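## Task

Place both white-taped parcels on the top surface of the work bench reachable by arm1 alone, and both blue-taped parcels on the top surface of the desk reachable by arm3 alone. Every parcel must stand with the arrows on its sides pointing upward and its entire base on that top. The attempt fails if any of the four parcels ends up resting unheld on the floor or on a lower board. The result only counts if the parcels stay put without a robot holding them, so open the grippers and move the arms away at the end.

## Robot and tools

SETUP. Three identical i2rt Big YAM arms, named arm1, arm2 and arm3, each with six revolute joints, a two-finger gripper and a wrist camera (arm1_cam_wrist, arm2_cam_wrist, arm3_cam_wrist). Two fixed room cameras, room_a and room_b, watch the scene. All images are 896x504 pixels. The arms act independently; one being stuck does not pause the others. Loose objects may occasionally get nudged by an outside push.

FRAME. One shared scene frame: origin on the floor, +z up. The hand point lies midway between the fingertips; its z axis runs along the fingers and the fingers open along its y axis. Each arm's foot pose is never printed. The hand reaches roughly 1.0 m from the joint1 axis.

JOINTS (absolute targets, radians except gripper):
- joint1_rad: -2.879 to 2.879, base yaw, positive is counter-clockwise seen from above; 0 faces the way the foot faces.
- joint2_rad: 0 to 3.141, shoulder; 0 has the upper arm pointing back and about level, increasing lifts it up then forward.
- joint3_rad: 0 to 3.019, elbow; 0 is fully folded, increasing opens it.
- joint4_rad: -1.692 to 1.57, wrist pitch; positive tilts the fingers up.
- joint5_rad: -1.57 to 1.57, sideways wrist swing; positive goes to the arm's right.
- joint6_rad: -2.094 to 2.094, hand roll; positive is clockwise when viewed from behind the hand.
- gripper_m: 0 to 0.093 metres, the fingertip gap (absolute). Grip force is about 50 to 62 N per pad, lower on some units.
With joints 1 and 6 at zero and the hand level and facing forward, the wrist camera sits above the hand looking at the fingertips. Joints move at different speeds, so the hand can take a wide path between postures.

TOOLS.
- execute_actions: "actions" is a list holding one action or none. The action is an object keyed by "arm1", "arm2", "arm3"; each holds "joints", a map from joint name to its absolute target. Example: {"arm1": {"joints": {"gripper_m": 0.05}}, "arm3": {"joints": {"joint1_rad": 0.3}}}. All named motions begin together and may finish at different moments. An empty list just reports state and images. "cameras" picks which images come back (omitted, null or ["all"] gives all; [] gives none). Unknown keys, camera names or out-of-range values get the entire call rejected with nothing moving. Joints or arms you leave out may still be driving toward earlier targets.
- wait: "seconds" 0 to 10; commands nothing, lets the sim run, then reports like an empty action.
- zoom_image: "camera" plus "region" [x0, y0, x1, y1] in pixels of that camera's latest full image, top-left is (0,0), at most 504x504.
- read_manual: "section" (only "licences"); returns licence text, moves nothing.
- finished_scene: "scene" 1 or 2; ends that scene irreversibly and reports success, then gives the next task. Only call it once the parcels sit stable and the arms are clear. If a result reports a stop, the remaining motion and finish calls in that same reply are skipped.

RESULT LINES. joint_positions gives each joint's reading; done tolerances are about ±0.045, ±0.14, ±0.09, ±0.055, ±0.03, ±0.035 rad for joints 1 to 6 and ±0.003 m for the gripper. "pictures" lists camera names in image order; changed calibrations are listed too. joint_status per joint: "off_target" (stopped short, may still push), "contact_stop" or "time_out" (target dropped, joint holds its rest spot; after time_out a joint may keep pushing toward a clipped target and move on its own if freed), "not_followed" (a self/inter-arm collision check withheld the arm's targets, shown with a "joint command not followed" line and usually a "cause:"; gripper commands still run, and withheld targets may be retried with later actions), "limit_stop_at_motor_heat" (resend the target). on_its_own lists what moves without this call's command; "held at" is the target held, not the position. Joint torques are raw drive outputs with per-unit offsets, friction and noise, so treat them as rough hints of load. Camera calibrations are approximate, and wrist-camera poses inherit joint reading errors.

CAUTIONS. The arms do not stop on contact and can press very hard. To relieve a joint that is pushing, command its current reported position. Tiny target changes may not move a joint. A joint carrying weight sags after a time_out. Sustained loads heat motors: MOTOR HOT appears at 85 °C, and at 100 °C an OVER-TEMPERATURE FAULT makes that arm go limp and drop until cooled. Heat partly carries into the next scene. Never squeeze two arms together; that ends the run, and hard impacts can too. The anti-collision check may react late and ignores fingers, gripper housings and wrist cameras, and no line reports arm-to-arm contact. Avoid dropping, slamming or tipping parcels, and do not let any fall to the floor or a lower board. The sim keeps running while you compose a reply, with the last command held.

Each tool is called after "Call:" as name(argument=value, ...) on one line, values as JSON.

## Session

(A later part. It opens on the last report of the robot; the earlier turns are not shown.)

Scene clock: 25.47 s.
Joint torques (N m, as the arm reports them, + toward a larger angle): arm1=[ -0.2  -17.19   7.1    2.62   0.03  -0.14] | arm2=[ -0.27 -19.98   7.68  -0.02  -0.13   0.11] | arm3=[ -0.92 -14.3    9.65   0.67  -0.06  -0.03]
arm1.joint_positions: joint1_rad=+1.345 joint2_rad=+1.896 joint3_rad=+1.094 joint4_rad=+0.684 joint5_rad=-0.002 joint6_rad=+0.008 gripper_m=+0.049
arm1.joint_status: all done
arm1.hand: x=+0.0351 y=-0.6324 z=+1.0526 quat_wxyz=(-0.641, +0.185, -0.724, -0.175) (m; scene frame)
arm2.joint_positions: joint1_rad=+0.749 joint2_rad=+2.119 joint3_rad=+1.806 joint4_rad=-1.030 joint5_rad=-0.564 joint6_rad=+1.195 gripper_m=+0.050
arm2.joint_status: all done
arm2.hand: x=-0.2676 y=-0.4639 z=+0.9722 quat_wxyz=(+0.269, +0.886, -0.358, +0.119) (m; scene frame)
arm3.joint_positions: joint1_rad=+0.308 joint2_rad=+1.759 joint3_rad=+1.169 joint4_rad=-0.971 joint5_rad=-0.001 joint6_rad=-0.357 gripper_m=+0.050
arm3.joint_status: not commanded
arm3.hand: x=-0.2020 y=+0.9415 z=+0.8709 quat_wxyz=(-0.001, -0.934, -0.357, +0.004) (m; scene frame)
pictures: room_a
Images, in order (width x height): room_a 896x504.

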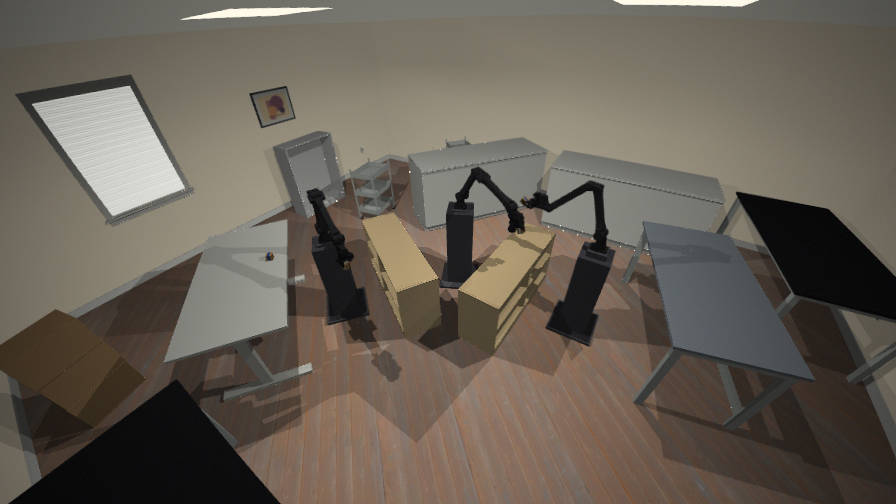

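Call:
execute_actions(actions=[{"arm1":{"joints":{"joint2_rad":2.40,"joint4_rad":0.71}},"arm2":{"joints":{"joint2_rad":2.53,"joint3_rad":1.80,"joint4_rad":-1.045,"joint6_rad":1.215}},"arm3":{"joints":{"joint1_rad":1.865,"joint2_rad":2.23,"joint3_rad":1.485,"joint4_rad":-0.81,"joint6_rad":0.51}}}])

Scene clock: 27.67 s.
Joint torques (N m, as the arm reports them, + toward a larger angle): arm1=[ -0.05 -19.72   4.23   2.16   0.05  -0.13] | arm2=[ -0.22 -19.06   7.24  -0.62  -0.21   0.15] | arm3=[ -0.94 -21.77   7.36   0.75   0.05   0.12]
arm1.joint_positions: joint1_rad=+1.345 joint2_rad=+2.413 joint3_rad=+1.074 joint4_rad=+0.702 joint5_rad=-0.002 joint6_rad=+0.008 gripper_m=+0.049
arm1.joint_status: all done
arm1.hand: x=-0.0369 y=-0.6699 z=+0.7024 quat_wxyz=(-0.435, +0.222, -0.865, -0.120) (m; scene frame)
arm2.joint_positions: joint1_rad=+0.749 joint2_rad=+2.529 joint3_rad=+1.772 joint4_rad=-1.041 joint5_rad=-0.562 joint6_rad=+1.204 gripper_m=+0.050
arm2.joint_status: all done
arm2.hand: x=-0.1801 y=-0.4291 z=+0.7025 quat_wxyz=(+0.113, +0.858, -0.420, +0.274) (m; scene frame)
arm3.joint_positions: joint1_rad=+1.872 joint2_rad=+2.229 joint3_rad=+1.482 joint4_rad=-0.803 joint5_rad=-0.002 joint6_rad=+0.502 gripper_m=+0.050
arm3.joint_status: all done
arm3.hand: x=+0.4564 y=+0.5629 z=+0.7236 quat_wxyz=(-0.010, -0.753, -0.658, +0.002) (m; scene frame)
pictures: arm1_cam_wrist, arm2_cam_wrist, arm3_cam_wrist, room_a, room_b
camera_calibration (this result's frames):
arm1_cam_wrist: T_world_to_cam=[[0.482319, -0.875647, -0.0247212, -0.552437], [-0.837571, -0.452712, -0.305822, -0.116182], [0.256601, 0.16821, -0.951768, 0.912333], [0, 0, 0, 1]] pos_world=[-0.0649648, -0.6898, 0.819141]
arm2_cam_wrist: T_world_to_cam=[[0.779381, 0.625186, 0.0413346, 0.376278], [0.180863, -0.287652, 0.940502, -0.745815], [0.599879, -0.725533, -0.337263, 0.154691], [0, 0, 0, 1]] pos_world=[-0.251169, -0.337546, 0.738059]
arm3_cam_wrist: T_world_to_cam=[[-0.990867, 0.133267, -0.0205648, 0.390895], [0.0987272, 0.820862, 0.562529, -0.910166], [0.0918474, 0.555361, -0.826522, 0.366219], [0, 0, 0, 1]] pos_world=[0.443546, 0.491644, 0.822722]
Images, in order (width x height): arm1_cam_wrist 896x504, arm2_cam_wrist 896x504, arm3_cam_wrist 896x504, room_a 896x504, room_b 896x504.

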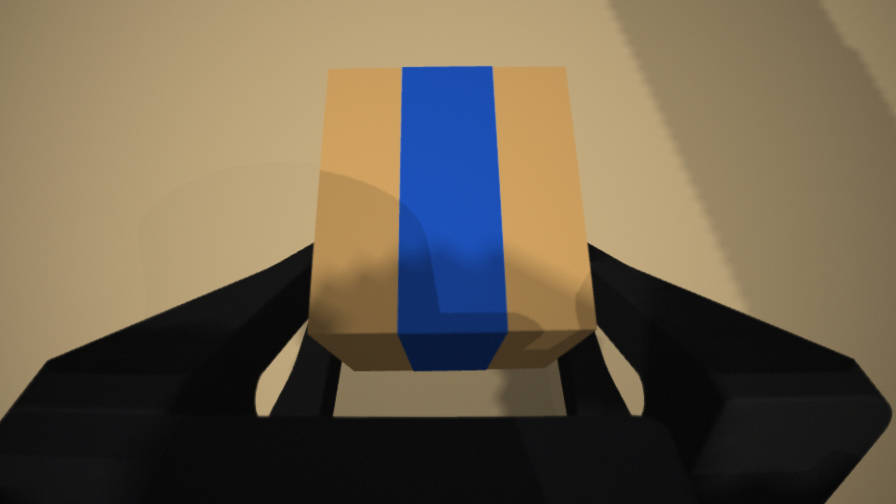

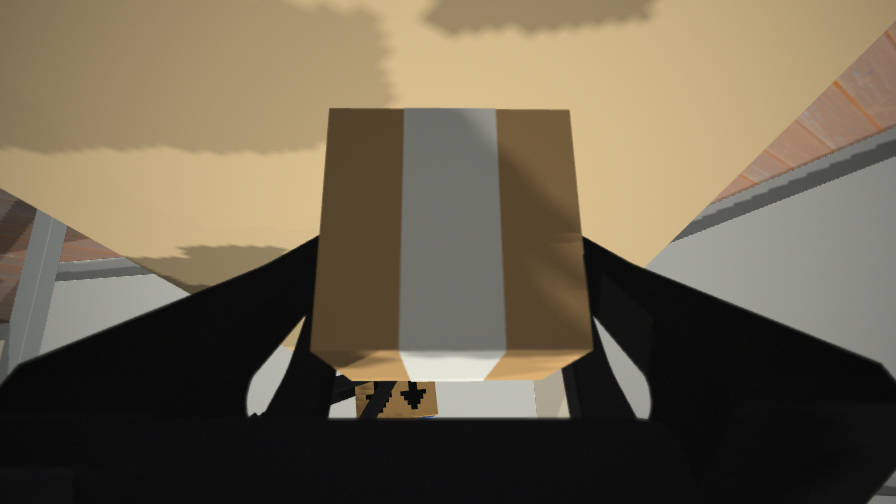

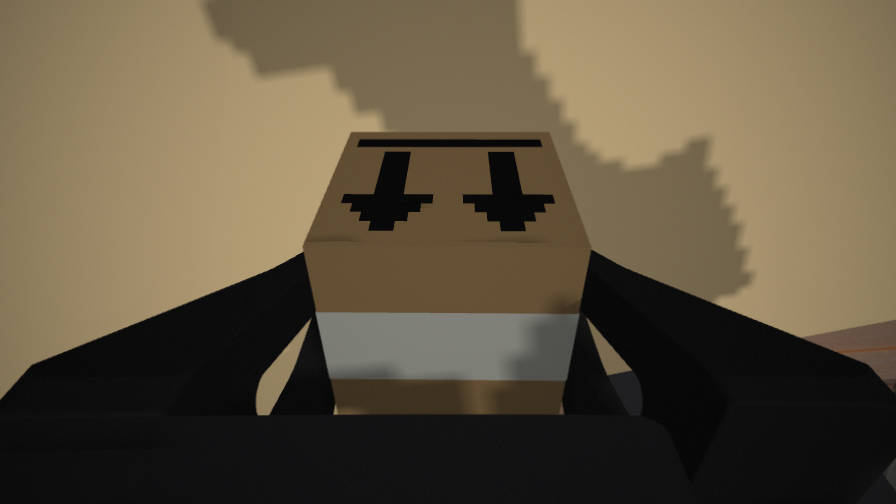

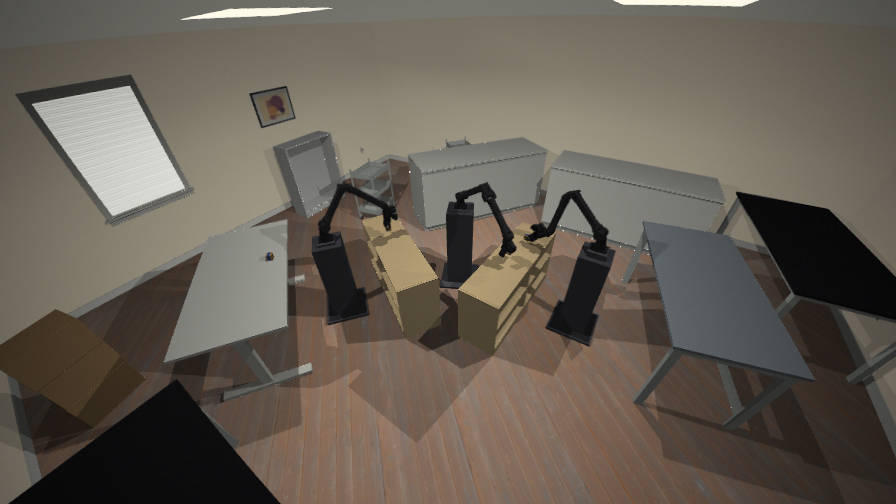

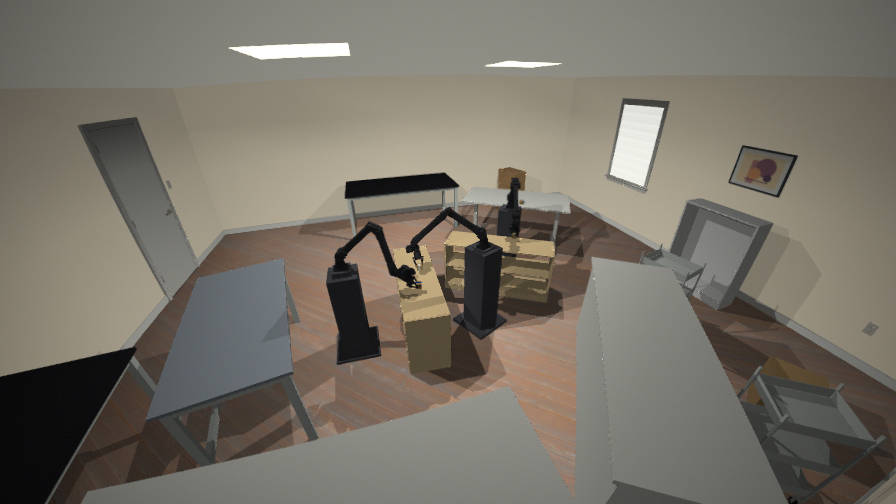

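Call:
execute_actions(actions=[{"arm1":{"joints":{"joint2_rad":2.575,"joint3_rad":1.20,"joint4_rad":0.815}},"arm2":{"joints":{"joint1_rad":0.745,"joint2_rad":2.645,"joint3_rad":1.86,"joint4_rad":-0.96}},"arm3":{"joints":{"joint2_rad":2.376,"joint3_rad":1.512,"joint4_rad":-0.695}}}], cameras=["arm2_cam_wrist","room_b"])

Scene clock: 30.07 s.
Joint torques (N m, as the arm reports them, + toward a larger angle): arm1=[ -0.09 -18.61   3.16   2.35   0.03  -0.14] | arm2=[ -0.63 -19.65   6.31  -0.18  -0.11   0.14] | arm3=[ -0.85 -21.79   7.71   1.2    0.05   0.1 ]
arm1.joint_positions: joint1_rad=+1.345 joint2_rad=+2.561 joint3_rad=+1.197 joint4_rad=+0.804 joint5_rad=-0.002 joint6_rad=+0.008 gripper_m=+0.049
arm1.joint_status: all done
arm1.hand: x=-0.0135 y=-0.6564 z=+0.6653 quat_wxyz=(-0.467, +0.217, -0.847, -0.129) (m; scene frame)
arm2.joint_positions: joint1_rad=+0.749 joint2_rad=+2.650 joint3_rad=+1.839 joint4_rad=-0.968 joint5_rad=-0.565 joint6_rad=+1.205 gripper_m=+0.050
arm2.joint_status: all done
arm2.hand: x=-0.1856 y=-0.4311 z=+0.6440 quat_wxyz=(+0.121, +0.859, -0.419, +0.268) (m; scene frame)
arm3.joint_positions: joint1_rad=+1.872 joint2_rad=+2.371 joint3_rad=+1.493 joint4_rad=-0.702 joint5_rad=-0.002 joint6_rad=+0.503 gripper_m=+0.050
arm3.joint_status: all done
arm3.hand: x=+0.4529 y=+0.5722 z=+0.6465 quat_wxyz=(+0.003, -0.753, -0.657, -0.003) (m; scene frame)
pictures: arm2_cam_wrist, room_b
camera_calibration (this result's frames):
arm2_cam_wrist: T_world_to_cam=[[0.780728, 0.624466, 0.0224945, 0.396358], [0.196124, -0.279062, 0.940032, -0.68356], [0.593295, -0.729497, -0.340345, 0.135837], [0, 0, 0, 1]] pos_world=[-0.255977, -0.339175, 0.679883]
Images, in order (width x height): arm2_cam_wrist 896x504, room_b 896x504.

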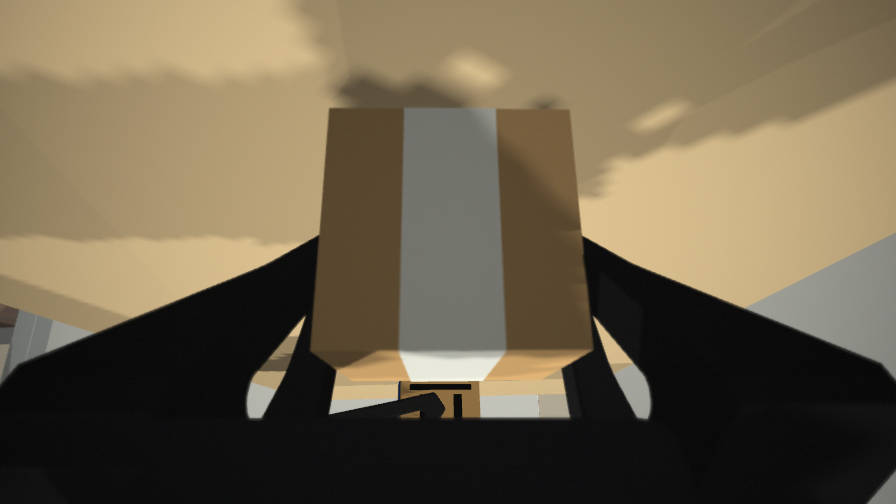

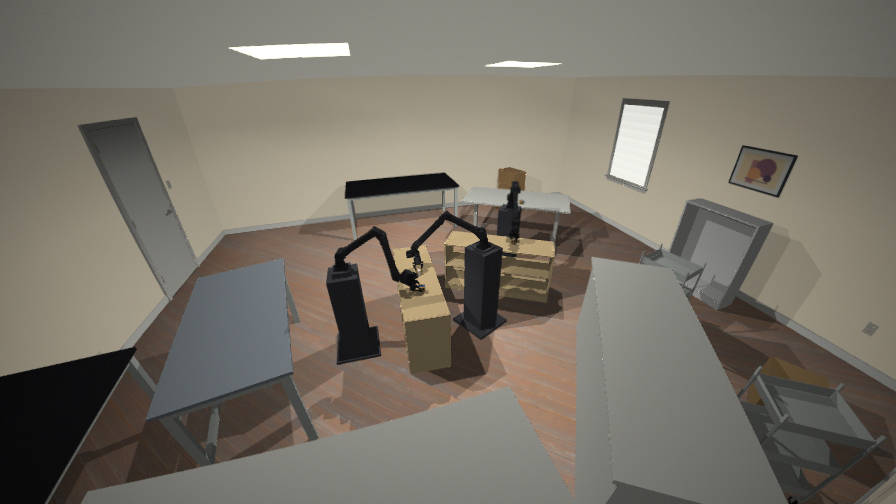

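Call:
execute_actions(actions=[{"arm1":{"joints":{"joint2_rad":2.615}},"arm2":{"joints":{"gripper_m":0.093}},"arm3":{"joints":{"gripper_m":0.093}}}], cameras=["arm2_cam_wrist","arm3_cam_wrist"])

Scene clock: 31.00 s.
Joint torques (N m, as the arm reports them, + toward a larger angle): arm1=[ -0.16 -16.94   2.83   2.4    0.03  -0.14] | arm2=[ -0.51 -19.84   6.19  -0.15  -0.12   0.14] | arm3=[ -0.86 -21.6    7.79   1.22   0.06   0.1 ]
arm1.joint_positions: joint1_rad=+1.345 joint2_rad=+2.586 joint3_rad=+1.197 joint4_rad=+0.804 joint5_rad=-0.002 joint6_rad=+0.008 gripper_m=+0.049
arm1.joint_status: all done
arm1.hand: x=-0.0216 y=-0.6608 z=+0.6491 quat_wxyz=(-0.456, +0.219, -0.853, -0.126) (m; scene frame)
arm2.joint_positions: joint1_rad=+0.749 joint2_rad=+2.650 joint3_rad=+1.839 joint4_rad=-0.968 joint5_rad=-0.565 joint6_rad=+1.205 gripper_m=+0.093
arm2.joint_status: all done
arm2.hand: x=-0.1856 y=-0.4311 z=+0.6440 quat_wxyz=(+0.121, +0.859, -0.419, +0.268) (m; scene frame)
arm3.joint_positions: joint1_rad=+1.872 joint2_rad=+2.371 joint3_rad=+1.493 joint4_rad=-0.702 joint5_rad=-0.002 joint6_rad=+0.503 gripper_m=+0.093
arm3.joint_status: all done
arm3.hand: x=+0.4529 y=+0.5722 z=+0.6465 quat_wxyz=(+0.003, -0.754, -0.657, -0.003) (m; scene frame)
pictures: arm2_cam_wrist, arm3_cam_wrist
camera_calibration (this result's frames):
arm2_cam_wrist: T_world_to_cam=[[0.780728, 0.624466, 0.0224945, 0.396358], [0.196124, -0.279062, 0.940032, -0.68356], [0.593295, -0.729497, -0.340345, 0.135837], [0, 0, 0, 1]] pos_world=[-0.255977, -0.339175, 0.679883]
arm3_cam_wrist: T_world_to_cam=[[-0.99091, 0.134374, -0.00646162, 0.374889], [0.105366, 0.805067, 0.583751, -0.881767], [0.083643, 0.577764, -0.811907, 0.279204], [0, 0, 0, 1]] pos_world=[0.441036, 0.498192, 0.743842]
Images, in order (width x height): arm2_cam_wrist 896x504, arm3_cam_wrist 896x504.

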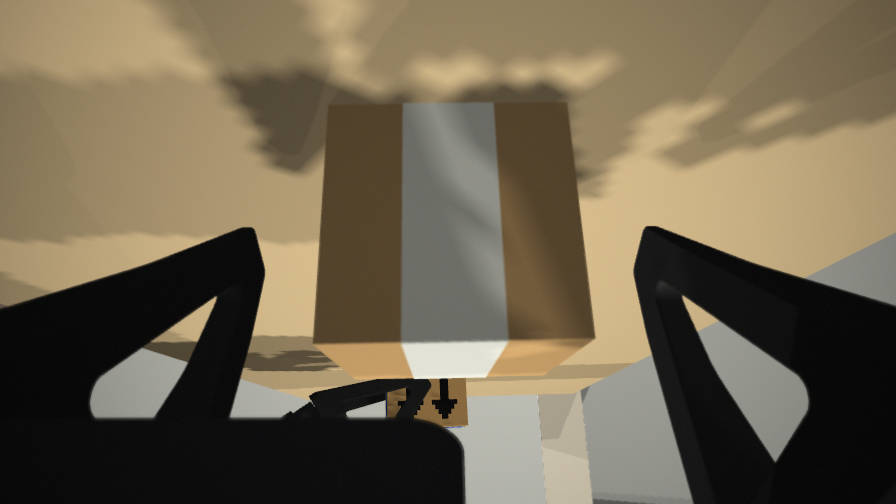

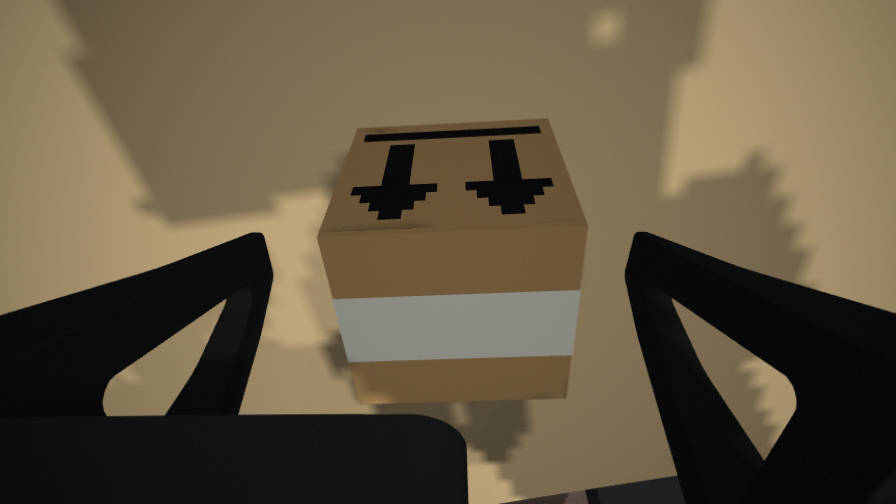

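Call:
execute_actions(actions=[{"arm1":{"joints":{"joint4_rad":0.775}},"arm2":{"joints":{"joint2_rad":2.35}},"arm3":{"joints":{"joint2_rad":2.0}}}], cameras=[])

Scene clock: 33.00 s.
Joint torques (N m, as the arm reports them, + toward a larger angle): arm1=[ -0.17 -16.89   2.95   1.3    0.03  -0.12] | arm2=[ -0.58 -19.74   7.16   0.31  -0.14   0.11] | arm3=[ -0.85 -18.28   9.79   1.84   0.05   0.08]
arm1.joint_positions: joint1_rad=+1.345 joint2_rad=+2.586 joint3_rad=+1.197 joint4_rad=+0.790 joint5_rad=-0.002 joint6_rad=+0.006 gripper_m=+0.049
arm1.joint_status: all done
arm1.hand: x=-0.0232 y=-0.6617 z=+0.6463 quat_wxyz=(-0.450, +0.220, -0.856, -0.124) (m; scene frame)
arm2.joint_positions: joint1_rad=+0.749 joint2_rad=+2.347 joint3_rad=+1.855 joint4_rad=-0.965 joint5_rad=-0.564 joint6_rad=+1.205 gripper_m=+0.093
arm2.joint_status: all done
arm2.hand: x=-0.2733 y=-0.4652 z=+0.8398 quat_wxyz=(+0.231, +0.882, -0.379, +0.160) (m; scene frame)
arm3.joint_positions: joint1_rad=+1.872 joint2_rad=+1.970 joint3_rad=+1.508 joint4_rad=-0.697 joint5_rad=-0.002 joint6_rad=+0.503 gripper_m=+0.093
arm3.joint_status: all done
arm3.hand: x=+0.4848 y=+0.4888 z=+0.8978 quat_wxyz=(-0.193, -0.738, -0.644, +0.069) (m; scene frame)
pictures: none
No camera images: the call's "cameras" was empty. Leave "cameras" out to get every camera's image.

Call:
execute_actions(actions=[{"arm1":{"joints":{"gripper_m":0.093}},"arm2":{"joints":{"joint1_rad":1.353,"joint2_rad":2.1,"joint3_rad":1.71,"joint4_rad":-0.92,"joint5_rad":0,"joint6_rad":0.444}},"arm3":{"joints":{"joint1_rad":0.6,"joint2_rad":1.76,"joint3_rad":1.17,"joint4_rad":-0.97}}}], cameras=["arm1_cam_wrist"])

Scene clock: 35.53 s.
Joint torques (N m, as the arm reports them, + toward a larger angle): arm1=[ -0.1  -16.8    2.85   1.56   0.04  -0.12] | arm2=[  0.27 -17.22   7.64   0.55   0.18  -0.15] | arm3=[  0.34 -16.6    7.69   0.67  -0.07   0.09]
arm1.joint_positions: joint1_rad=+1.345 joint2_rad=+2.586 joint3_rad=+1.197 joint4_rad=+0.783 joint5_rad=-0.002 joint6_rad=+0.006 gripper_m=+0.093
arm1.joint_status: all done
arm1.hand: x=-0.0241 y=-0.6622 z=+0.6448 quat_wxyz=(-0.447, +0.221, -0.858, -0.123) (m; scene frame)
arm2.joint_positions: joint1_rad=+1.352 joint2_rad=+2.086 joint3_rad=+1.708 joint4_rad=-0.922 joint5_rad=+0.000 joint6_rad=+0.455 gripper_m=+0.093
arm2.joint_status: all done
arm2.hand: x=-0.0464 y=-0.6988 z=+0.9336 quat_wxyz=(+0.085, +0.960, +0.250, -0.097) (m; scene frame)
arm3.joint_positions: joint1_rad=+0.592 joint2_rad=+1.763 joint3_rad=+1.175 joint4_rad=-0.961 joint5_rad=+0.001 joint6_rad=+0.504 gripper_m=+0.093
arm3.joint_status: all done
arm3.hand: x=-0.1397 y=+0.8207 z=+0.8716 quat_wxyz=(-0.006, -0.997, -0.077, +0.009) (m; scene frame)
pictures: arm1_cam_wrist
camera_calibration (this result's frames):
arm1_cam_wrist: T_world_to_cam=[[0.483731, -0.874903, -0.0234278, -0.553592], [-0.828739, -0.449272, -0.333684, -0.0991], [0.281416, 0.180829, -0.942394, 0.855804], [0, 0, 0, 1]] pos_world=[-0.0551749, -0.683617, 0.760467]
Images, in order (width x height): arm1_cam_wrist 896x504.

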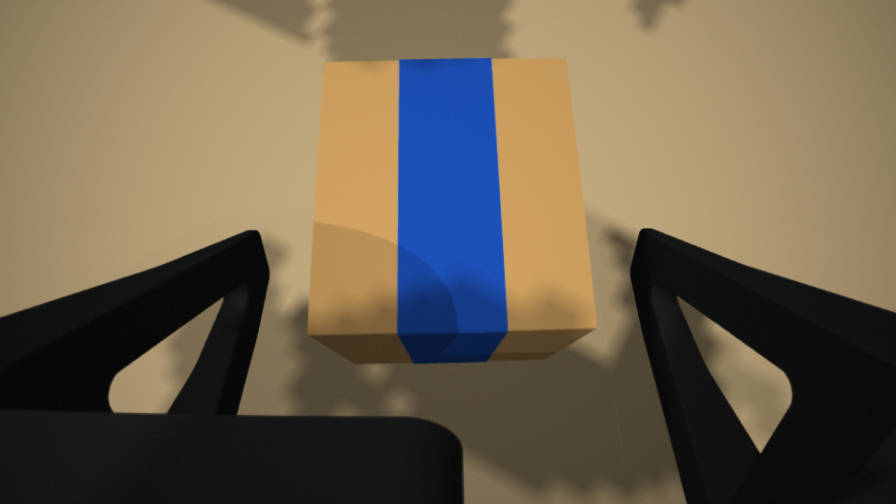

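Call:
execute_actions(actions=[{"arm1":{"joints":{"joint2_rad":1.9,"joint3_rad":0.45,"joint4_rad":0.85}}}], cameras=[])

Call:
execute_actions(actions=[{"arm1":{"joints":{"joint1_rad":1.9}},"arm2":{"joints":{"joint2_rad":2.354,"joint3_rad":1.715,"joint4_rad":-0.92,"joint6_rad":0.44}}}], cameras=["arm2_cam_wrist","room_b"])

Scene clock: 37.53 s.
Joint torques (N m, as the arm reports them, + toward a larger angle): arm1=[ -0.11 -11.52   2.26   1.98   0.04  -0.12] | arm2=[ -0.07 -16.97   7.57   0.55   0.18  -0.15] | arm3=[  0.33 -16.55   7.69   0.69  -0.06   0.09]
arm1.joint_positions: joint1_rad=+1.345 joint2_rad=+1.910 joint3_rad=+0.447 joint4_rad=+0.846 joint5_rad=-0.002 joint6_rad=+0.006 gripper_m=+0.093
arm1.joint_status: all done
arm1.hand: x=-0.1951 y=-0.7601 z=+0.8311 quat_wxyz=(-0.443, +0.221, -0.860, -0.122) (m; scene frame)
arm2.joint_positions: joint1_rad=+1.352 joint2_rad=+2.086 joint3_rad=+1.708 joint4_rad=-0.922 joint5_rad=+0.000 joint6_rad=+0.455 gripper_m=+0.093
arm2.joint_status: not commanded
arm2.hand: x=-0.0464 y=-0.6988 z=+0.9336 quat_wxyz=(+0.085, +0.960, +0.250, -0.097) (m; scene frame)
arm3.joint_positions: joint1_rad=+0.592 joint2_rad=+1.763 joint3_rad=+1.175 joint4_rad=-0.961 joint5_rad=+0.001 joint6_rad=+0.504 gripper_m=+0.093
arm3.joint_status: not commanded
arm3.hand: x=-0.1397 y=+0.8207 z=+0.8716 quat_wxyz=(-0.006, -0.997, -0.077, +0.009) (m; scene frame)
pictures: none
No camera images: the call's "cameras" was empty. Leave "cameras" out to get every camera's image.

Scene clock: 38.87 s.
Joint torques (N m, as the arm reports them, + toward a larger angle): arm1=[  0.64 -11.71   2.28   2.     0.    -0.12] | arm2=[ -0.14 -18.73   7.23   0.     0.18  -0.12] | arm3=[  0.34 -16.44   7.68   0.68  -0.07   0.09]
arm1.joint_positions: joint1_rad=+1.894 joint2_rad=+1.910 joint3_rad=+0.447 joint4_rad=+0.846 joint5_rad=-0.001 joint6_rad=+0.006 gripper_m=+0.093
arm1.joint_status: all done
arm1.hand: x=-0.3689 y=-0.5868 z=+0.8328 quat_wxyz=(-0.395, +0.446, -0.767, -0.237) (m; scene frame)
arm2.joint_positions: joint1_rad=+1.352 joint2_rad=+2.358 joint3_rad=+1.696 joint4_rad=-0.922 joint5_rad=+0.000 joint6_rad=+0.451 gripper_m=+0.093
arm2.joint_status: all done
arm2.hand: x=-0.0152 y=-0.6546 z=+0.7546 quat_wxyz=(-0.007, +0.967, +0.254, +0.010) (m; scene frame)
arm3.joint_positions: joint1_rad=+0.592 joint2_rad=+1.763 joint3_rad=+1.175 joint4_rad=-0.961 joint5_rad=+0.001 joint6_rad=+0.504 gripper_m=+0.093
arm3.joint_status: not commanded
arm3.hand: x=-0.1397 y=+0.8207 z=+0.8716 quat_wxyz=(-0.006, -0.997, -0.077, +0.009) (m; scene frame)
pictures: arm2_cam_wrist, room_b
camera_calibration (this result's frames):
arm2_cam_wrist: T_world_to_cam=[[-0.492921, 0.86993, 0.0158649, 0.54666], [0.697523, 0.384201, 0.604856, -0.188552], [0.520087, 0.309212, -0.796177, 0.932177], [0, 0, 0, 1]] pos_world=[-0.0838331, -0.691354, 0.847552]
Images, in order (width x height): arm2_cam_wrist 896x504, room_b 896x504.

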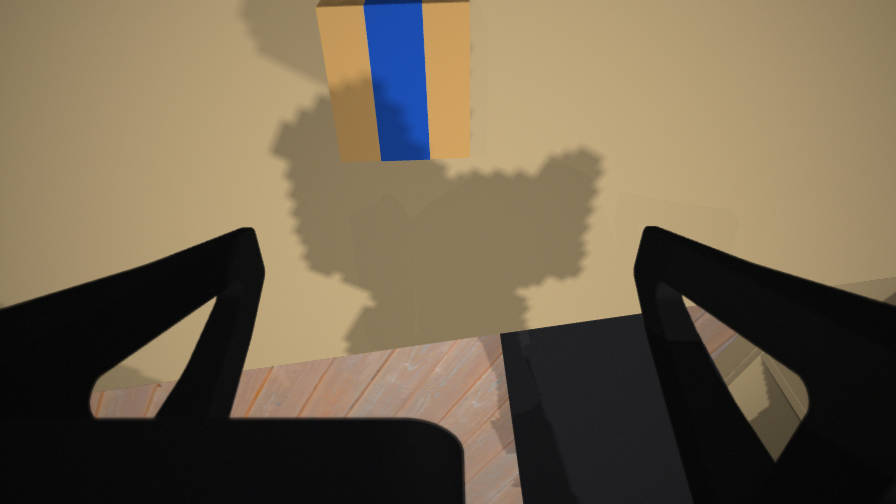

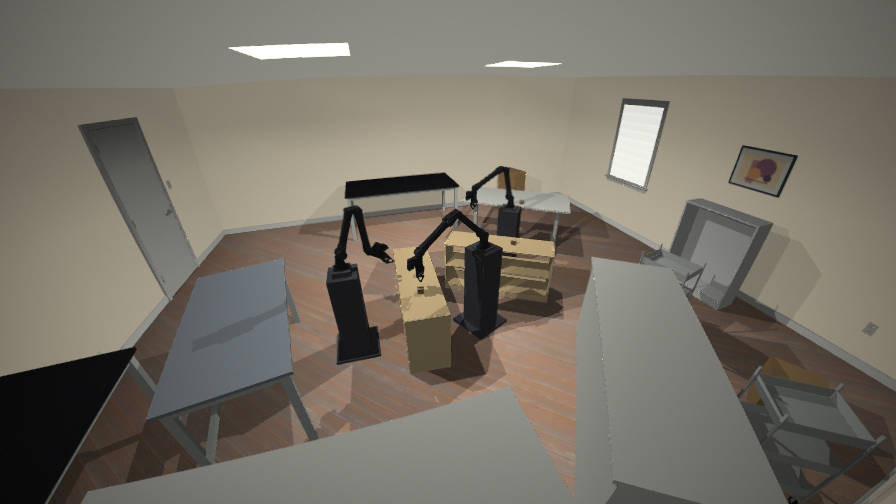

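Call:
execute_actions(actions=[{"arm2":{"joints":{"joint1_rad":1.372,"joint2_rad":2.582,"joint3_rad":1.825,"joint4_rad":-0.782}}}], cameras=["arm2_cam_wrist"])

Scene clock: 40.63 s.
Joint torques (N m, as the arm reports them, + toward a larger angle): arm1=[  0.79 -11.64   2.24   1.96  -0.01  -0.1 ] | arm2=[ -0.1  -20.59   6.49   0.22   0.18  -0.12] | arm3=[  0.28 -16.5    7.68   0.69  -0.06   0.09]
arm1.joint_positions: joint1_rad=+1.894 joint2_rad=+1.910 joint3_rad=+0.447 joint4_rad=+0.846 joint5_rad=-0.001 joint6_rad=+0.006 gripper_m=+0.093
arm1.joint_status: not commanded
arm1.hand: x=-0.3689 y=-0.5868 z=+0.8328 quat_wxyz=(-0.395, +0.446, -0.767, -0.237) (m; scene frame)
arm2.joint_positions: joint1_rad=+1.369 joint2_rad=+2.593 joint3_rad=+1.810 joint4_rad=-0.789 joint5_rad=+0.000 joint6_rad=+0.451 gripper_m=+0.093
arm2.joint_status: all done
arm2.hand: x=-0.0134 y=-0.6725 z=+0.6404 quat_wxyz=(-0.003, +0.965, +0.263, +0.005) (m; scene frame)
arm3.joint_positions: joint1_rad=+0.592 joint2_rad=+1.763 joint3_rad=+1.175 joint4_rad=-0.961 joint5_rad=+0.001 joint6_rad=+0.504 gripper_m=+0.093
arm3.joint_status: not commanded
arm3.hand: x=-0.1397 y=+0.8207 z=+0.8716 quat_wxyz=(-0.006, -0.997, -0.077, +0.009) (m; scene frame)
pictures: arm2_cam_wrist
camera_calibration (this result's frames):
arm2_cam_wrist: T_world_to_cam=[[-0.508643, 0.860919, 0.0100195, 0.562429], [0.694614, 0.403457, 0.595595, -0.0950652], [0.508717, 0.309905, -0.803222, 0.850623], [0, 0, 0, 1]] pos_world=[-0.0806165, -0.709464, 0.734224]
Images, in order (width x height): arm2_cam_wrist 896x504.

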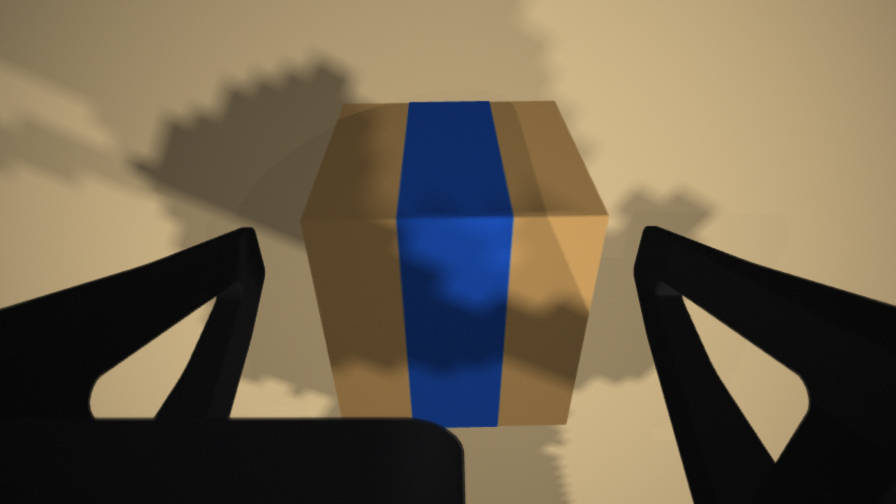

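Call:
execute_actions(actions=[{"arm2":{"joints":{"gripper_m":0.04}}}], cameras=[])

Call:
execute_actions(actions=[{"arm2":{"joints":{"joint2_rad":2.0,"joint3_rad":1.45,"joint4_rad":-1.0}}}], cameras=[])

Scene clock: 41.37 s.
Joint torques (N m, as the arm reports them, + toward a larger angle): arm1=[  0.73 -11.69   2.26   2.01   0.    -0.11] | arm2=[ -0.06 -20.43   6.32   0.25   0.16  -0.12] | arm3=[  0.34 -16.52   7.69   0.69  -0.07   0.09]
arm1.joint_positions: joint1_rad=+1.894 joint2_rad=+1.910 joint3_rad=+0.447 joint4_rad=+0.846 joint5_rad=-0.001 joint6_rad=+0.006 gripper_m=+0.093
arm1.joint_status: not commanded
arm1.hand: x=-0.3689 y=-0.5868 z=+0.8328 quat_wxyz=(-0.395, +0.446, -0.767, -0.237) (m; scene frame)
arm2.joint_positions: joint1_rad=+1.369 joint2_rad=+2.593 joint3_rad=+1.810 joint4_rad=-0.789 joint5_rad=+0.000 joint6_rad=+0.450 gripper_m=+0.049
arm2.joint_status: gripper_m off_target (ended at +0.049, target +0.040)
arm2.hand: x=-0.0134 y=-0.6725 z=+0.6404 quat_wxyz=(-0.003, +0.965, +0.263, +0.005) (m; scene frame)
arm3.joint_positions: joint1_rad=+0.592 joint2_rad=+1.763 joint3_rad=+1.175 joint4_rad=-0.961 joint5_rad=+0.001 joint6_rad=+0.504 gripper_m=+0.093
arm3.joint_status: not commanded
arm3.hand: x=-0.1397 y=+0.8207 z=+0.8716 quat_wxyz=(-0.006, -0.997, -0.077, +0.009) (m; scene frame)
pictures: none
No camera images: the call's "cameras" was empty. Leave "cameras" out to get every camera's image.

Scene clock: 42.90 s.
Joint torques (N m, as the arm reports them, + toward a larger angle): arm1=[  0.67 -11.81   2.28   1.95  -0.01  -0.12] | arm2=[ -0.01 -15.03   6.44  -0.2    0.18  -0.12] | arm3=[  0.31 -16.49   7.67   0.69  -0.06   0.09]
arm1.joint_positions: joint1_rad=+1.894 joint2_rad=+1.910 joint3_rad=+0.447 joint4_rad=+0.846 joint5_rad=-0.001 joint6_rad=+0.006 gripper_m=+0.093
arm1.joint_status: not commanded
arm1.hand: x=-0.3689 y=-0.5868 z=+0.8328 quat_wxyz=(-0.395, +0.446, -0.767, -0.237) (m; scene frame)
arm2.joint_positions: joint1_rad=+1.369 joint2_rad=+1.994 joint3_rad=+1.450 joint4_rad=-0.993 joint5_rad=+0.000 joint6_rad=+0.450 gripper_m=+0.049
arm2.joint_status: all done
arm2.hand: x=+0.0269 y=-0.6108 z=+0.8909 quat_wxyz=(+0.009, +0.965, +0.263, -0.008) (m; scene frame)
arm3.joint_positions: joint1_rad=+0.592 joint2_rad=+1.763 joint3_rad=+1.175 joint4_rad=-0.961 joint5_rad=+0.001 joint6_rad=+0.504 gripper_m=+0.093
arm3.joint_status: not commanded
arm3.hand: x=-0.1397 y=+0.8207 z=+0.8716 quat_wxyz=(-0.006, -0.997, -0.077, +0.009) (m; scene frame)
pictures: none
No camera images: the call's "cameras" was empty. Leave "cameras" out to get every camera's image.

Call:
execute_actions(actions=[{"arm2":{"joints":{"joint1_rad":-0.855,"joint2_rad":2.35,"joint3_rad":1.72,"joint4_rad":-0.92}}}], cameras=[])

Scene clock: 45.97 s.
Joint torques (N m, as the arm reports them, + toward a larger angle): arm1=[  0.68 -11.6    2.28   1.99  -0.01  -0.11] | arm2=[ -0.25 -19.62   6.66  -0.17   0.12  -0.09] | arm3=[  0.35 -16.49   7.69   0.69  -0.06   0.09]
arm1.joint_positions: joint1_rad=+1.894 joint2_rad=+1.910 joint3_rad=+0.447 joint4_rad=+0.846 joint5_rad=-0.001 joint6_rad=+0.006 gripper_m=+0.093
arm1.joint_status: not commanded
arm1.hand: x=-0.3689 y=-0.5868 z=+0.8328 quat_wxyz=(-0.395, +0.446, -0.767, -0.237) (m; scene frame)
arm2.joint_positions: joint1_rad=-0.850 joint2_rad=+2.360 joint3_rad=+1.713 joint4_rad=-0.915 joint5_rad=+0.002 joint6_rad=+0.448 gripper_m=+0.050
arm2.joint_status: all done
arm2.hand: x=+0.1361 y=+0.4780 z=+0.7688 quat_wxyz=(-0.008, +0.666, -0.746, -0.004) (m; scene frame)
arm3.joint_positions: joint1_rad=+0.592 joint2_rad=+1.763 joint3_rad=+1.175 joint4_rad=-0.961 joint5_rad=+0.001 joint6_rad=+0.504 gripper_m=+0.093
arm3.joint_status: not commanded
arm3.hand: x=-0.1397 y=+0.8207 z=+0.8716 quat_wxyz=(-0.006, -0.997, -0.077, +0.009) (m; scene frame)
pictures: none
No camera images: the call's "cameras" was empty. Leave "cameras" out to get every camera's image.

Call:
execute_actions(actions=[{"arm1":{"joints":{"joint1_rad":1.575,"joint2_rad":2.2,"joint3_rad":1.86,"joint4_rad":-0.81,"joint5_rad":-0.61,"joint6_rad":1.68}},"arm2":{"joints":{"joint2_rad":2.586,"joint3_rad":1.80,"joint4_rad":-0.755}}}], cameras=[])

Scene clock: 48.60 s.
Joint torques (N m, as the arm reports them, + toward a larger angle): arm1=[  0.85 -22.75  11.52   0.83  -0.61   0.04] | arm2=[ -0.71 -20.09   6.31   0.31   0.17  -0.09] | arm3=[  0.3  -16.55   7.66   0.7   -0.06   0.09]
arm1.joint_positions: joint1_rad=+1.570 joint2_rad=+2.197 joint3_rad=+1.821 joint4_rad=-0.802 joint5_rad=-0.606 joint6_rad=+1.670 gripper_m=+0.093
arm1.joint_status: all done
arm1.hand: x=-0.1102 y=-0.4161 z=+0.9489 quat_wxyz=(+0.209, -0.369, -0.861, -0.281) (m; scene frame)
arm2.joint_positions: joint1_rad=-0.851 joint2_rad=+2.594 joint3_rad=+1.786 joint4_rad=-0.763 joint5_rad=+0.000 joint6_rad=+0.448 gripper_m=+0.049
arm2.joint_status: all done
arm2.hand: x=+0.1380 y=+0.4781 z=+0.6436 quat_wxyz=(-0.006, +0.665, -0.747, +0.000) (m; scene frame)
arm3.joint_positions: joint1_rad=+0.592 joint2_rad=+1.763 joint3_rad=+1.175 joint4_rad=-0.961 joint5_rad=+0.001 joint6_rad=+0.504 gripper_m=+0.093
arm3.joint_status: not commanded
arm3.hand: x=-0.1397 y=+0.8207 z=+0.8716 quat_wxyz=(-0.006, -0.997, -0.077, +0.009) (m; scene frame)
pictures: none
No camera images: the call's "cameras" was empty. Leave "cameras" out to get every camera's image.

Call:
execute_actions(actions=[{"arm1":{"joints":{"joint2_rad":2.54,"joint3_rad":1.87}},"arm2":{"joints":{"gripper_m":0.093}}}], cameras=["arm1_cam_wrist","arm2_cam_wrist"])

Scene clock: 50.03 s.
Joint torques (N m, as the arm reports them, + toward a larger angle): arm1=[  0.82 -24.91   8.16   0.53  -0.56   0.02] | arm2=[ -0.74 -20.18   6.33   0.31   0.17  -0.09] | arm3=[  0.31 -16.49   7.68   0.68  -0.06   0.09]
arm1.joint_positions: joint1_rad=+1.570 joint2_rad=+2.551 joint3_rad=+1.846 joint4_rad=-0.810 joint5_rad=-0.608 joint6_rad=+1.672 gripper_m=+0.093
arm1.joint_status: all done
arm1.hand: x=-0.1548 y=-0.4540 z=+0.7132 quat_wxyz=(+0.272, -0.421, -0.855, -0.135) (m; scene frame)
arm2.joint_positions: joint1_rad=-0.851 joint2_rad=+2.594 joint3_rad=+1.786 joint4_rad=-0.763 joint5_rad=+0.000 joint6_rad=+0.448 gripper_m=+0.093
arm2.joint_status: all done
arm2.hand: x=+0.1380 y=+0.4781 z=+0.6436 quat_wxyz=(-0.006, +0.665, -0.747, +0.000) (m; scene frame)
arm3.joint_positions: joint1_rad=+0.592 joint2_rad=+1.763 joint3_rad=+1.175 joint4_rad=-0.961 joint5_rad=+0.001 joint6_rad=+0.504 gripper_m=+0.093
arm3.joint_status: not commanded
arm3.hand: x=-0.1397 y=+0.8207 z=+0.8716 quat_wxyz=(-0.006, -0.997, -0.077, +0.009) (m; scene frame)
pictures: arm1_cam_wrist, arm2_cam_wrist
camera_calibration (this result's frames):
arm1_cam_wrist: T_world_to_cam=[[-0.799085, -0.601195, 0.0052869, -0.401432], [-0.1902, 0.261129, 0.94638, -0.582646], [-0.57034, 0.755233, -0.323011, 0.60663], [0, 0, 0, 1]] pos_world=[-0.0856126, -0.54734, 0.749475]
arm2_cam_wrist: T_world_to_cam=[[0.993386, -0.113792, 0.0153434, -0.0958452], [-0.101632, -0.809198, 0.578679, 0.0342436], [-0.0534333, -0.576411, -0.815411, 0.928822], [0, 0, 0, 1]] pos_world=[0.148322, 0.552187, 0.739026]
Images, in order (width x height): arm1_cam_wrist 896x504, arm2_cam_wrist 896x504.

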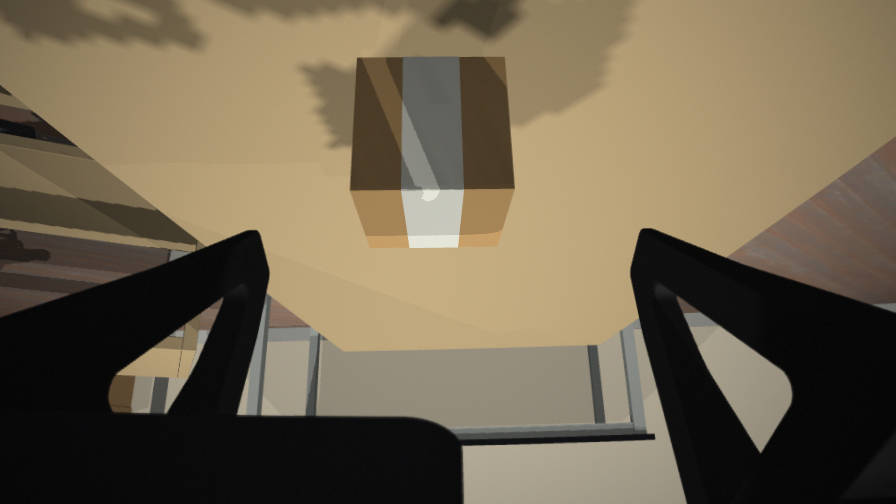

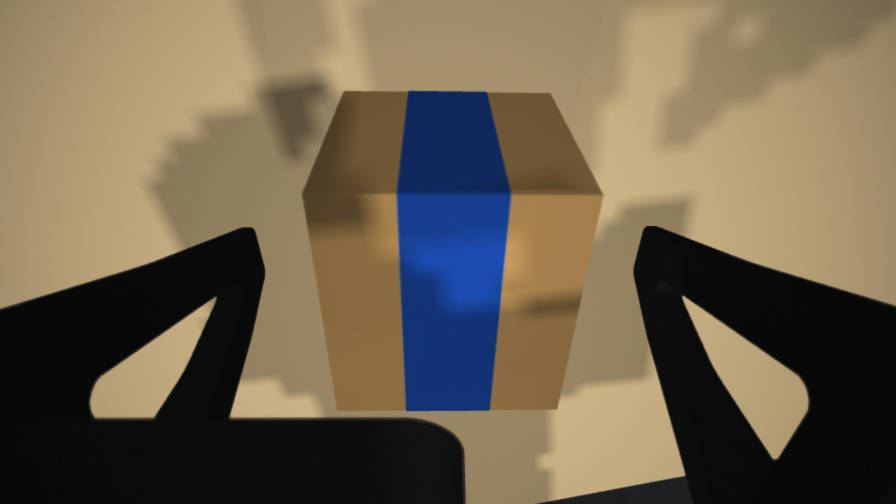

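Call:
execute_actions(actions=[{"arm1":{"joints":{"joint1_rad":1.66,"joint2_rad":2.705,"joint3_rad":1.978,"joint4_rad":-0.712,"joint5_rad":-0.602,"joint6_rad":1.775}},"arm2":{"joints":{"joint2_rad":2.36,"joint3_rad":1.72,"joint4_rad":-0.92}}}], cameras=["arm1_cam_wrist"])

Scene clock: 52.13 s.
Joint torques (N m, as the arm reports them, + toward a larger angle): arm1=[ -0.58 -20.15   7.86   1.04   0.4   -0.12] | arm2=[ -0.67 -18.25   7.05  -0.36   0.18  -0.09] | arm3=[  0.34 -16.47   7.69   0.69  -0.07   0.1 ]
arm1.joint_positions: joint1_rad=+1.670 joint2_rad=+2.647 joint3_rad=+1.964 joint4_rad=-0.720 joint5_rad=-0.621 joint6_rad=+1.781 gripper_m=+0.093
arm1.joint_status: all done
arm1.hand: x=-0.1835 y=-0.3803 z=+0.6894 quat_wxyz=(+0.276, -0.407, -0.856, -0.158) (m; scene frame)
arm2.joint_positions: joint1_rad=-0.851 joint2_rad=+2.348 joint3_rad=+1.709 joint4_rad=-0.911 joint5_rad=+0.000 joint6_rad=+0.448 gripper_m=+0.093
arm2.joint_status: all done
arm2.hand: x=+0.1359 y=+0.4800 z=+0.7749 quat_wxyz=(-0.010, +0.665, -0.747, -0.010) (m; scene frame)
arm3.joint_positions: joint1_rad=+0.592 joint2_rad=+1.763 joint3_rad=+1.175 joint4_rad=-0.961 joint5_rad=+0.001 joint6_rad=+0.504 gripper_m=+0.093
arm3.joint_status: not commanded
arm3.hand: x=-0.1397 y=+0.8207 z=+0.8716 quat_wxyz=(-0.006, -0.997, -0.077, +0.009) (m; scene frame)
pictures: arm1_cam_wrist
camera_calibration (this result's frames):
arm1_cam_wrist: T_world_to_cam=[[-0.790893, -0.610712, -0.0389853, -0.351458], [-0.209749, 0.210682, 0.954787, -0.613354], [-0.574886, 0.763311, -0.294723, 0.509624], [0, 0, 0, 1]] pos_world=[-0.11364, -0.474418, 0.722118]
Images, in order (width x height): arm1_cam_wrist 896x504.

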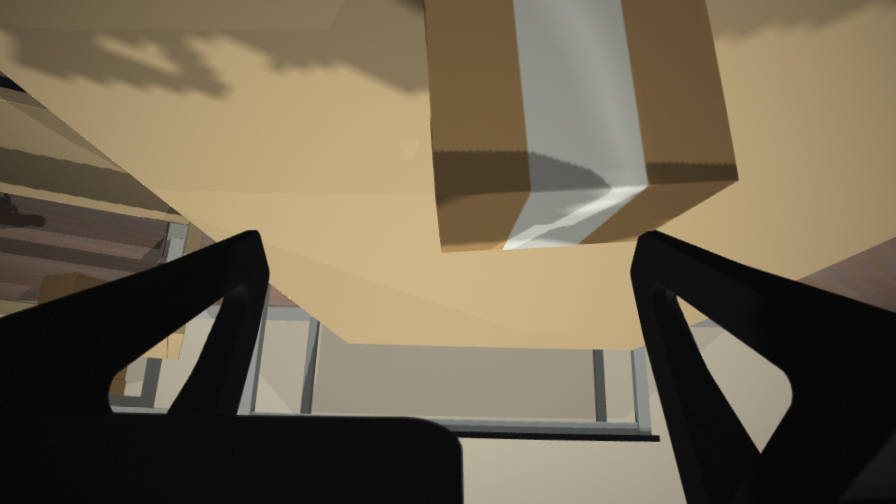

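Call:
execute_actions(actions=[{"arm1":{"joints":{"joint1_rad":1.65,"joint2_rad":2.59,"joint3_rad":1.902,"joint4_rad":-0.772,"joint5_rad":-0.602,"joint6_rad":1.77}},"arm2":{"joints":{"joint1_rad":-1.33,"joint2_rad":2.45,"joint3_rad":1.93,"joint4_rad":-1.05,"joint6_rad":0.0}}}], cameras=["arm1_cam_wrist","arm2_cam_wrist"])

Scene clock: 54.67 s.
Joint torques (N m, as the arm reports them, + toward a larger angle): arm1=[ -0.8  -25.79   6.49   0.46  -0.26  -0.14] | arm2=[  0.   -19.94   8.35  -0.38   0.13  -0.13] | arm3=[  0.31 -16.45   7.69   0.71  -0.06   0.09]
arm1.joint_positions: joint1_rad=+1.663 joint2_rad=+2.604 joint3_rad=+1.903 joint4_rad=-0.767 joint5_rad=-0.606 joint6_rad=+1.779 gripper_m=+0.093
arm1.joint_status: all done
arm1.hand: x=-0.1932 y=-0.4022 z=+0.6961 quat_wxyz=(+0.277, -0.421, -0.854, -0.128) (m; scene frame)
arm2.joint_positions: joint1_rad=-1.333 joint2_rad=+2.452 joint3_rad=+1.905 joint4_rad=-1.039 joint5_rad=+0.000 joint6_rad=+0.011 gripper_m=+0.093
arm2.joint_status: all done
arm2.hand: x=+0.4485 y=+0.5397 z=+0.7734 quat_wxyz=(+0.000, +0.648, -0.761, +0.005) (m; scene frame)
arm3.joint_positions: joint1_rad=+0.592 joint2_rad=+1.763 joint3_rad=+1.175 joint4_rad=-0.961 joint5_rad=+0.001 joint6_rad=+0.504 gripper_m=+0.093
arm3.joint_status: not commanded
arm3.hand: x=-0.1397 y=+0.8207 z=+0.8716 quat_wxyz=(-0.006, -0.997, -0.077, +0.009) (m; scene frame)
pictures: arm1_cam_wrist, arm2_cam_wrist
camera_calibration (this result's frames):
arm1_cam_wrist: T_world_to_cam=[[-0.795679, -0.605359, 0.0208748, -0.412714], [-0.1779, 0.266495, 0.947276, -0.583312], [-0.579005, 0.750014, -0.319738, 0.534013], [0, 0, 0, 1]] pos_world=[-0.122963, -0.494907, 0.731917]
arm2_cam_wrist: T_world_to_cam=[[0.987281, -0.158257, 0.0152216, -0.372503], [-0.136507, -0.794703, 0.59145, 0.0384544], [-0.0815048, -0.586005, -0.806198, 1.09743], [0, 0, 0, 1]] pos_world=[0.46246, 0.614707, 0.86767]
Images, in order (width x height): arm1_cam_wrist 896x504, arm2_cam_wrist 896x504.

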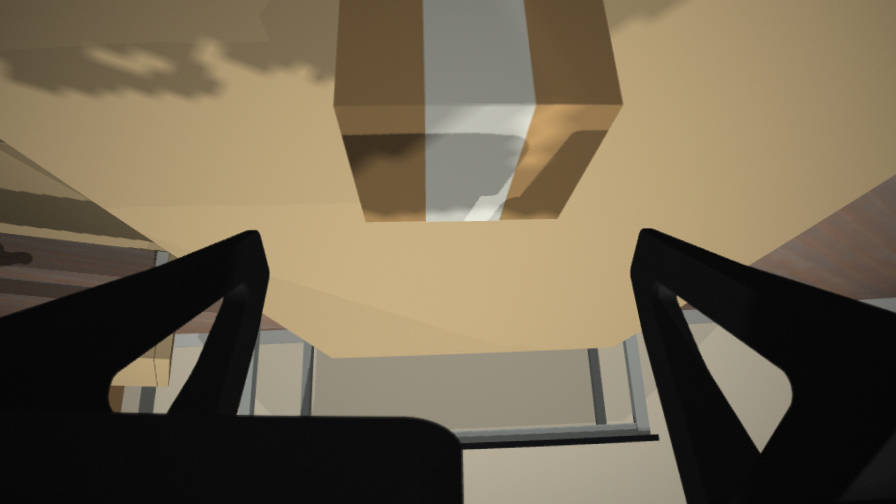

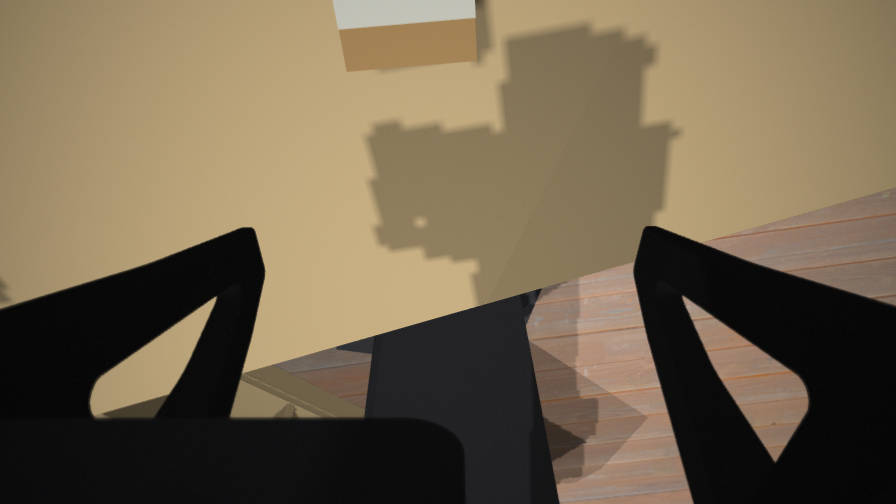

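Call:
execute_actions(actions=[{"arm1":{"joints":{"joint1_rad":1.64,"joint2_rad":2.70,"joint4_rad":-0.725}},"arm2":{"joints":{"joint1_rad":-1.311,"joint2_rad":2.775,"joint3_rad":2.22,"joint4_rad":-0.98,"joint6_rad":-0.045}}}], cameras=["arm1_cam_wrist","arm2_cam_wrist"])

Scene clock: 56.93 s.
Joint torques (N m, as the arm reports them, + toward a larger angle): arm1=[ -0.69 -22.01   5.95   0.85  -0.26  -0.14] | arm2=[ -0.14 -21.79   9.27   0.17   0.21  -0.14] | arm3=[  0.33 -16.48   7.69   0.72  -0.06   0.09]
arm1.joint_positions: joint1_rad=+1.652 joint2_rad=+2.674 joint3_rad=+1.903 joint4_rad=-0.732 joint5_rad=-0.606 joint6_rad=+1.779 gripper_m=+0.093
arm1.joint_status: all done
arm1.hand: x=-0.1985 y=-0.4185 z=+0.6501 quat_wxyz=(+0.281, -0.430, -0.850, -0.114) (m; scene frame)
arm2.joint_positions: joint1_rad=-1.314 joint2_rad=+2.785 joint3_rad=+2.179 joint4_rad=-0.985 joint5_rad=-0.002 joint6_rad=-0.034 gripper_m=+0.093
arm2.joint_status: all done
arm2.hand: x=+0.4404 y=+0.5723 z=+0.6347 quat_wxyz=(+0.003, +0.672, -0.740, +0.006) (m; scene frame)
arm3.joint_positions: joint1_rad=+0.592 joint2_rad=+1.763 joint3_rad=+1.175 joint4_rad=-0.961 joint5_rad=+0.001 joint6_rad=+0.504 gripper_m=+0.093
arm3.joint_status: not commanded
arm3.hand: x=-0.1397 y=+0.8207 z=+0.8716 quat_wxyz=(-0.006, -0.997, -0.077, +0.009) (m; scene frame)
pictures: arm1_cam_wrist, arm2_cam_wrist
camera_calibration (this result's frames):
arm1_cam_wrist: T_world_to_cam=[[-0.80091, -0.596272, 0.0547915, -0.445154], [-0.153137, 0.292432, 0.943945, -0.518448], [-0.578871, 0.747625, -0.325523, 0.531181], [0, 0, 0, 1]] pos_world=[-0.128436, -0.510946, 0.686689]
arm2_cam_wrist: T_world_to_cam=[[0.995426, -0.0946962, 0.0126246, -0.395502], [-0.0835635, -0.799015, 0.595476, 0.121889], [-0.0463021, -0.593807, -0.803274, 0.991088], [0, 0, 0, 1]] pos_world=[0.449768, 0.648454, 0.728526]
Images, in order (width x height): arm1_cam_wrist 896x504, arm2_cam_wrist 896x504.

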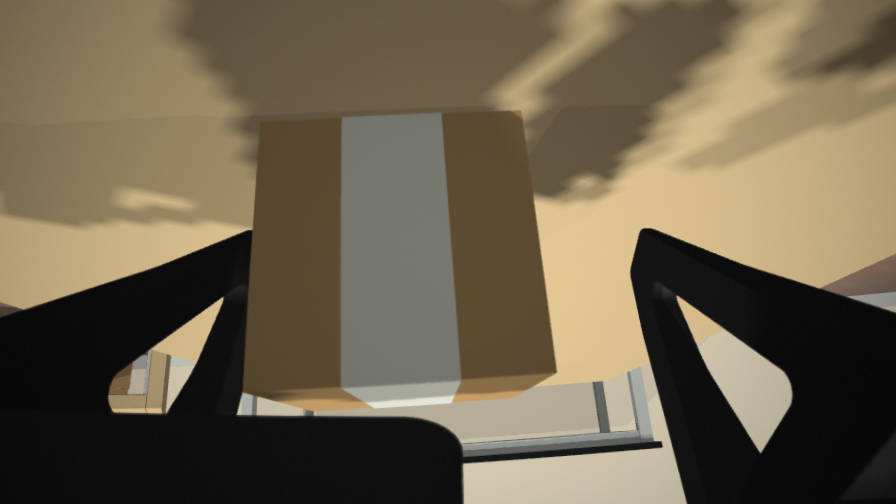

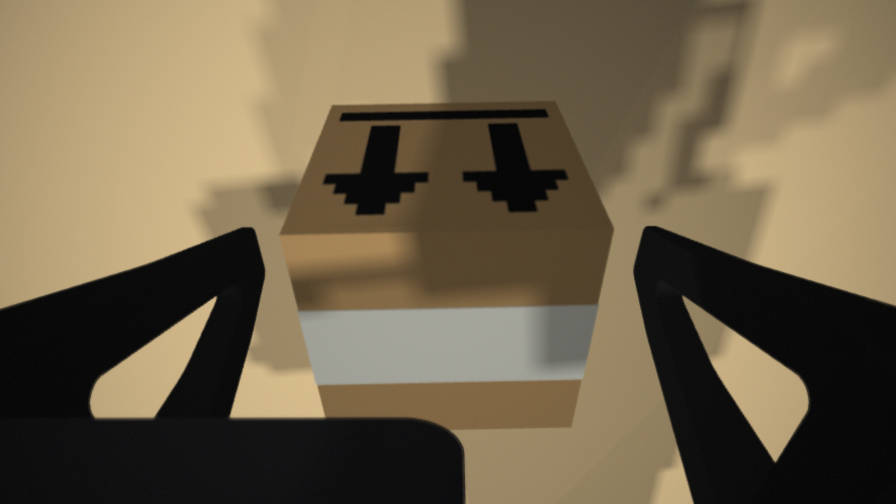

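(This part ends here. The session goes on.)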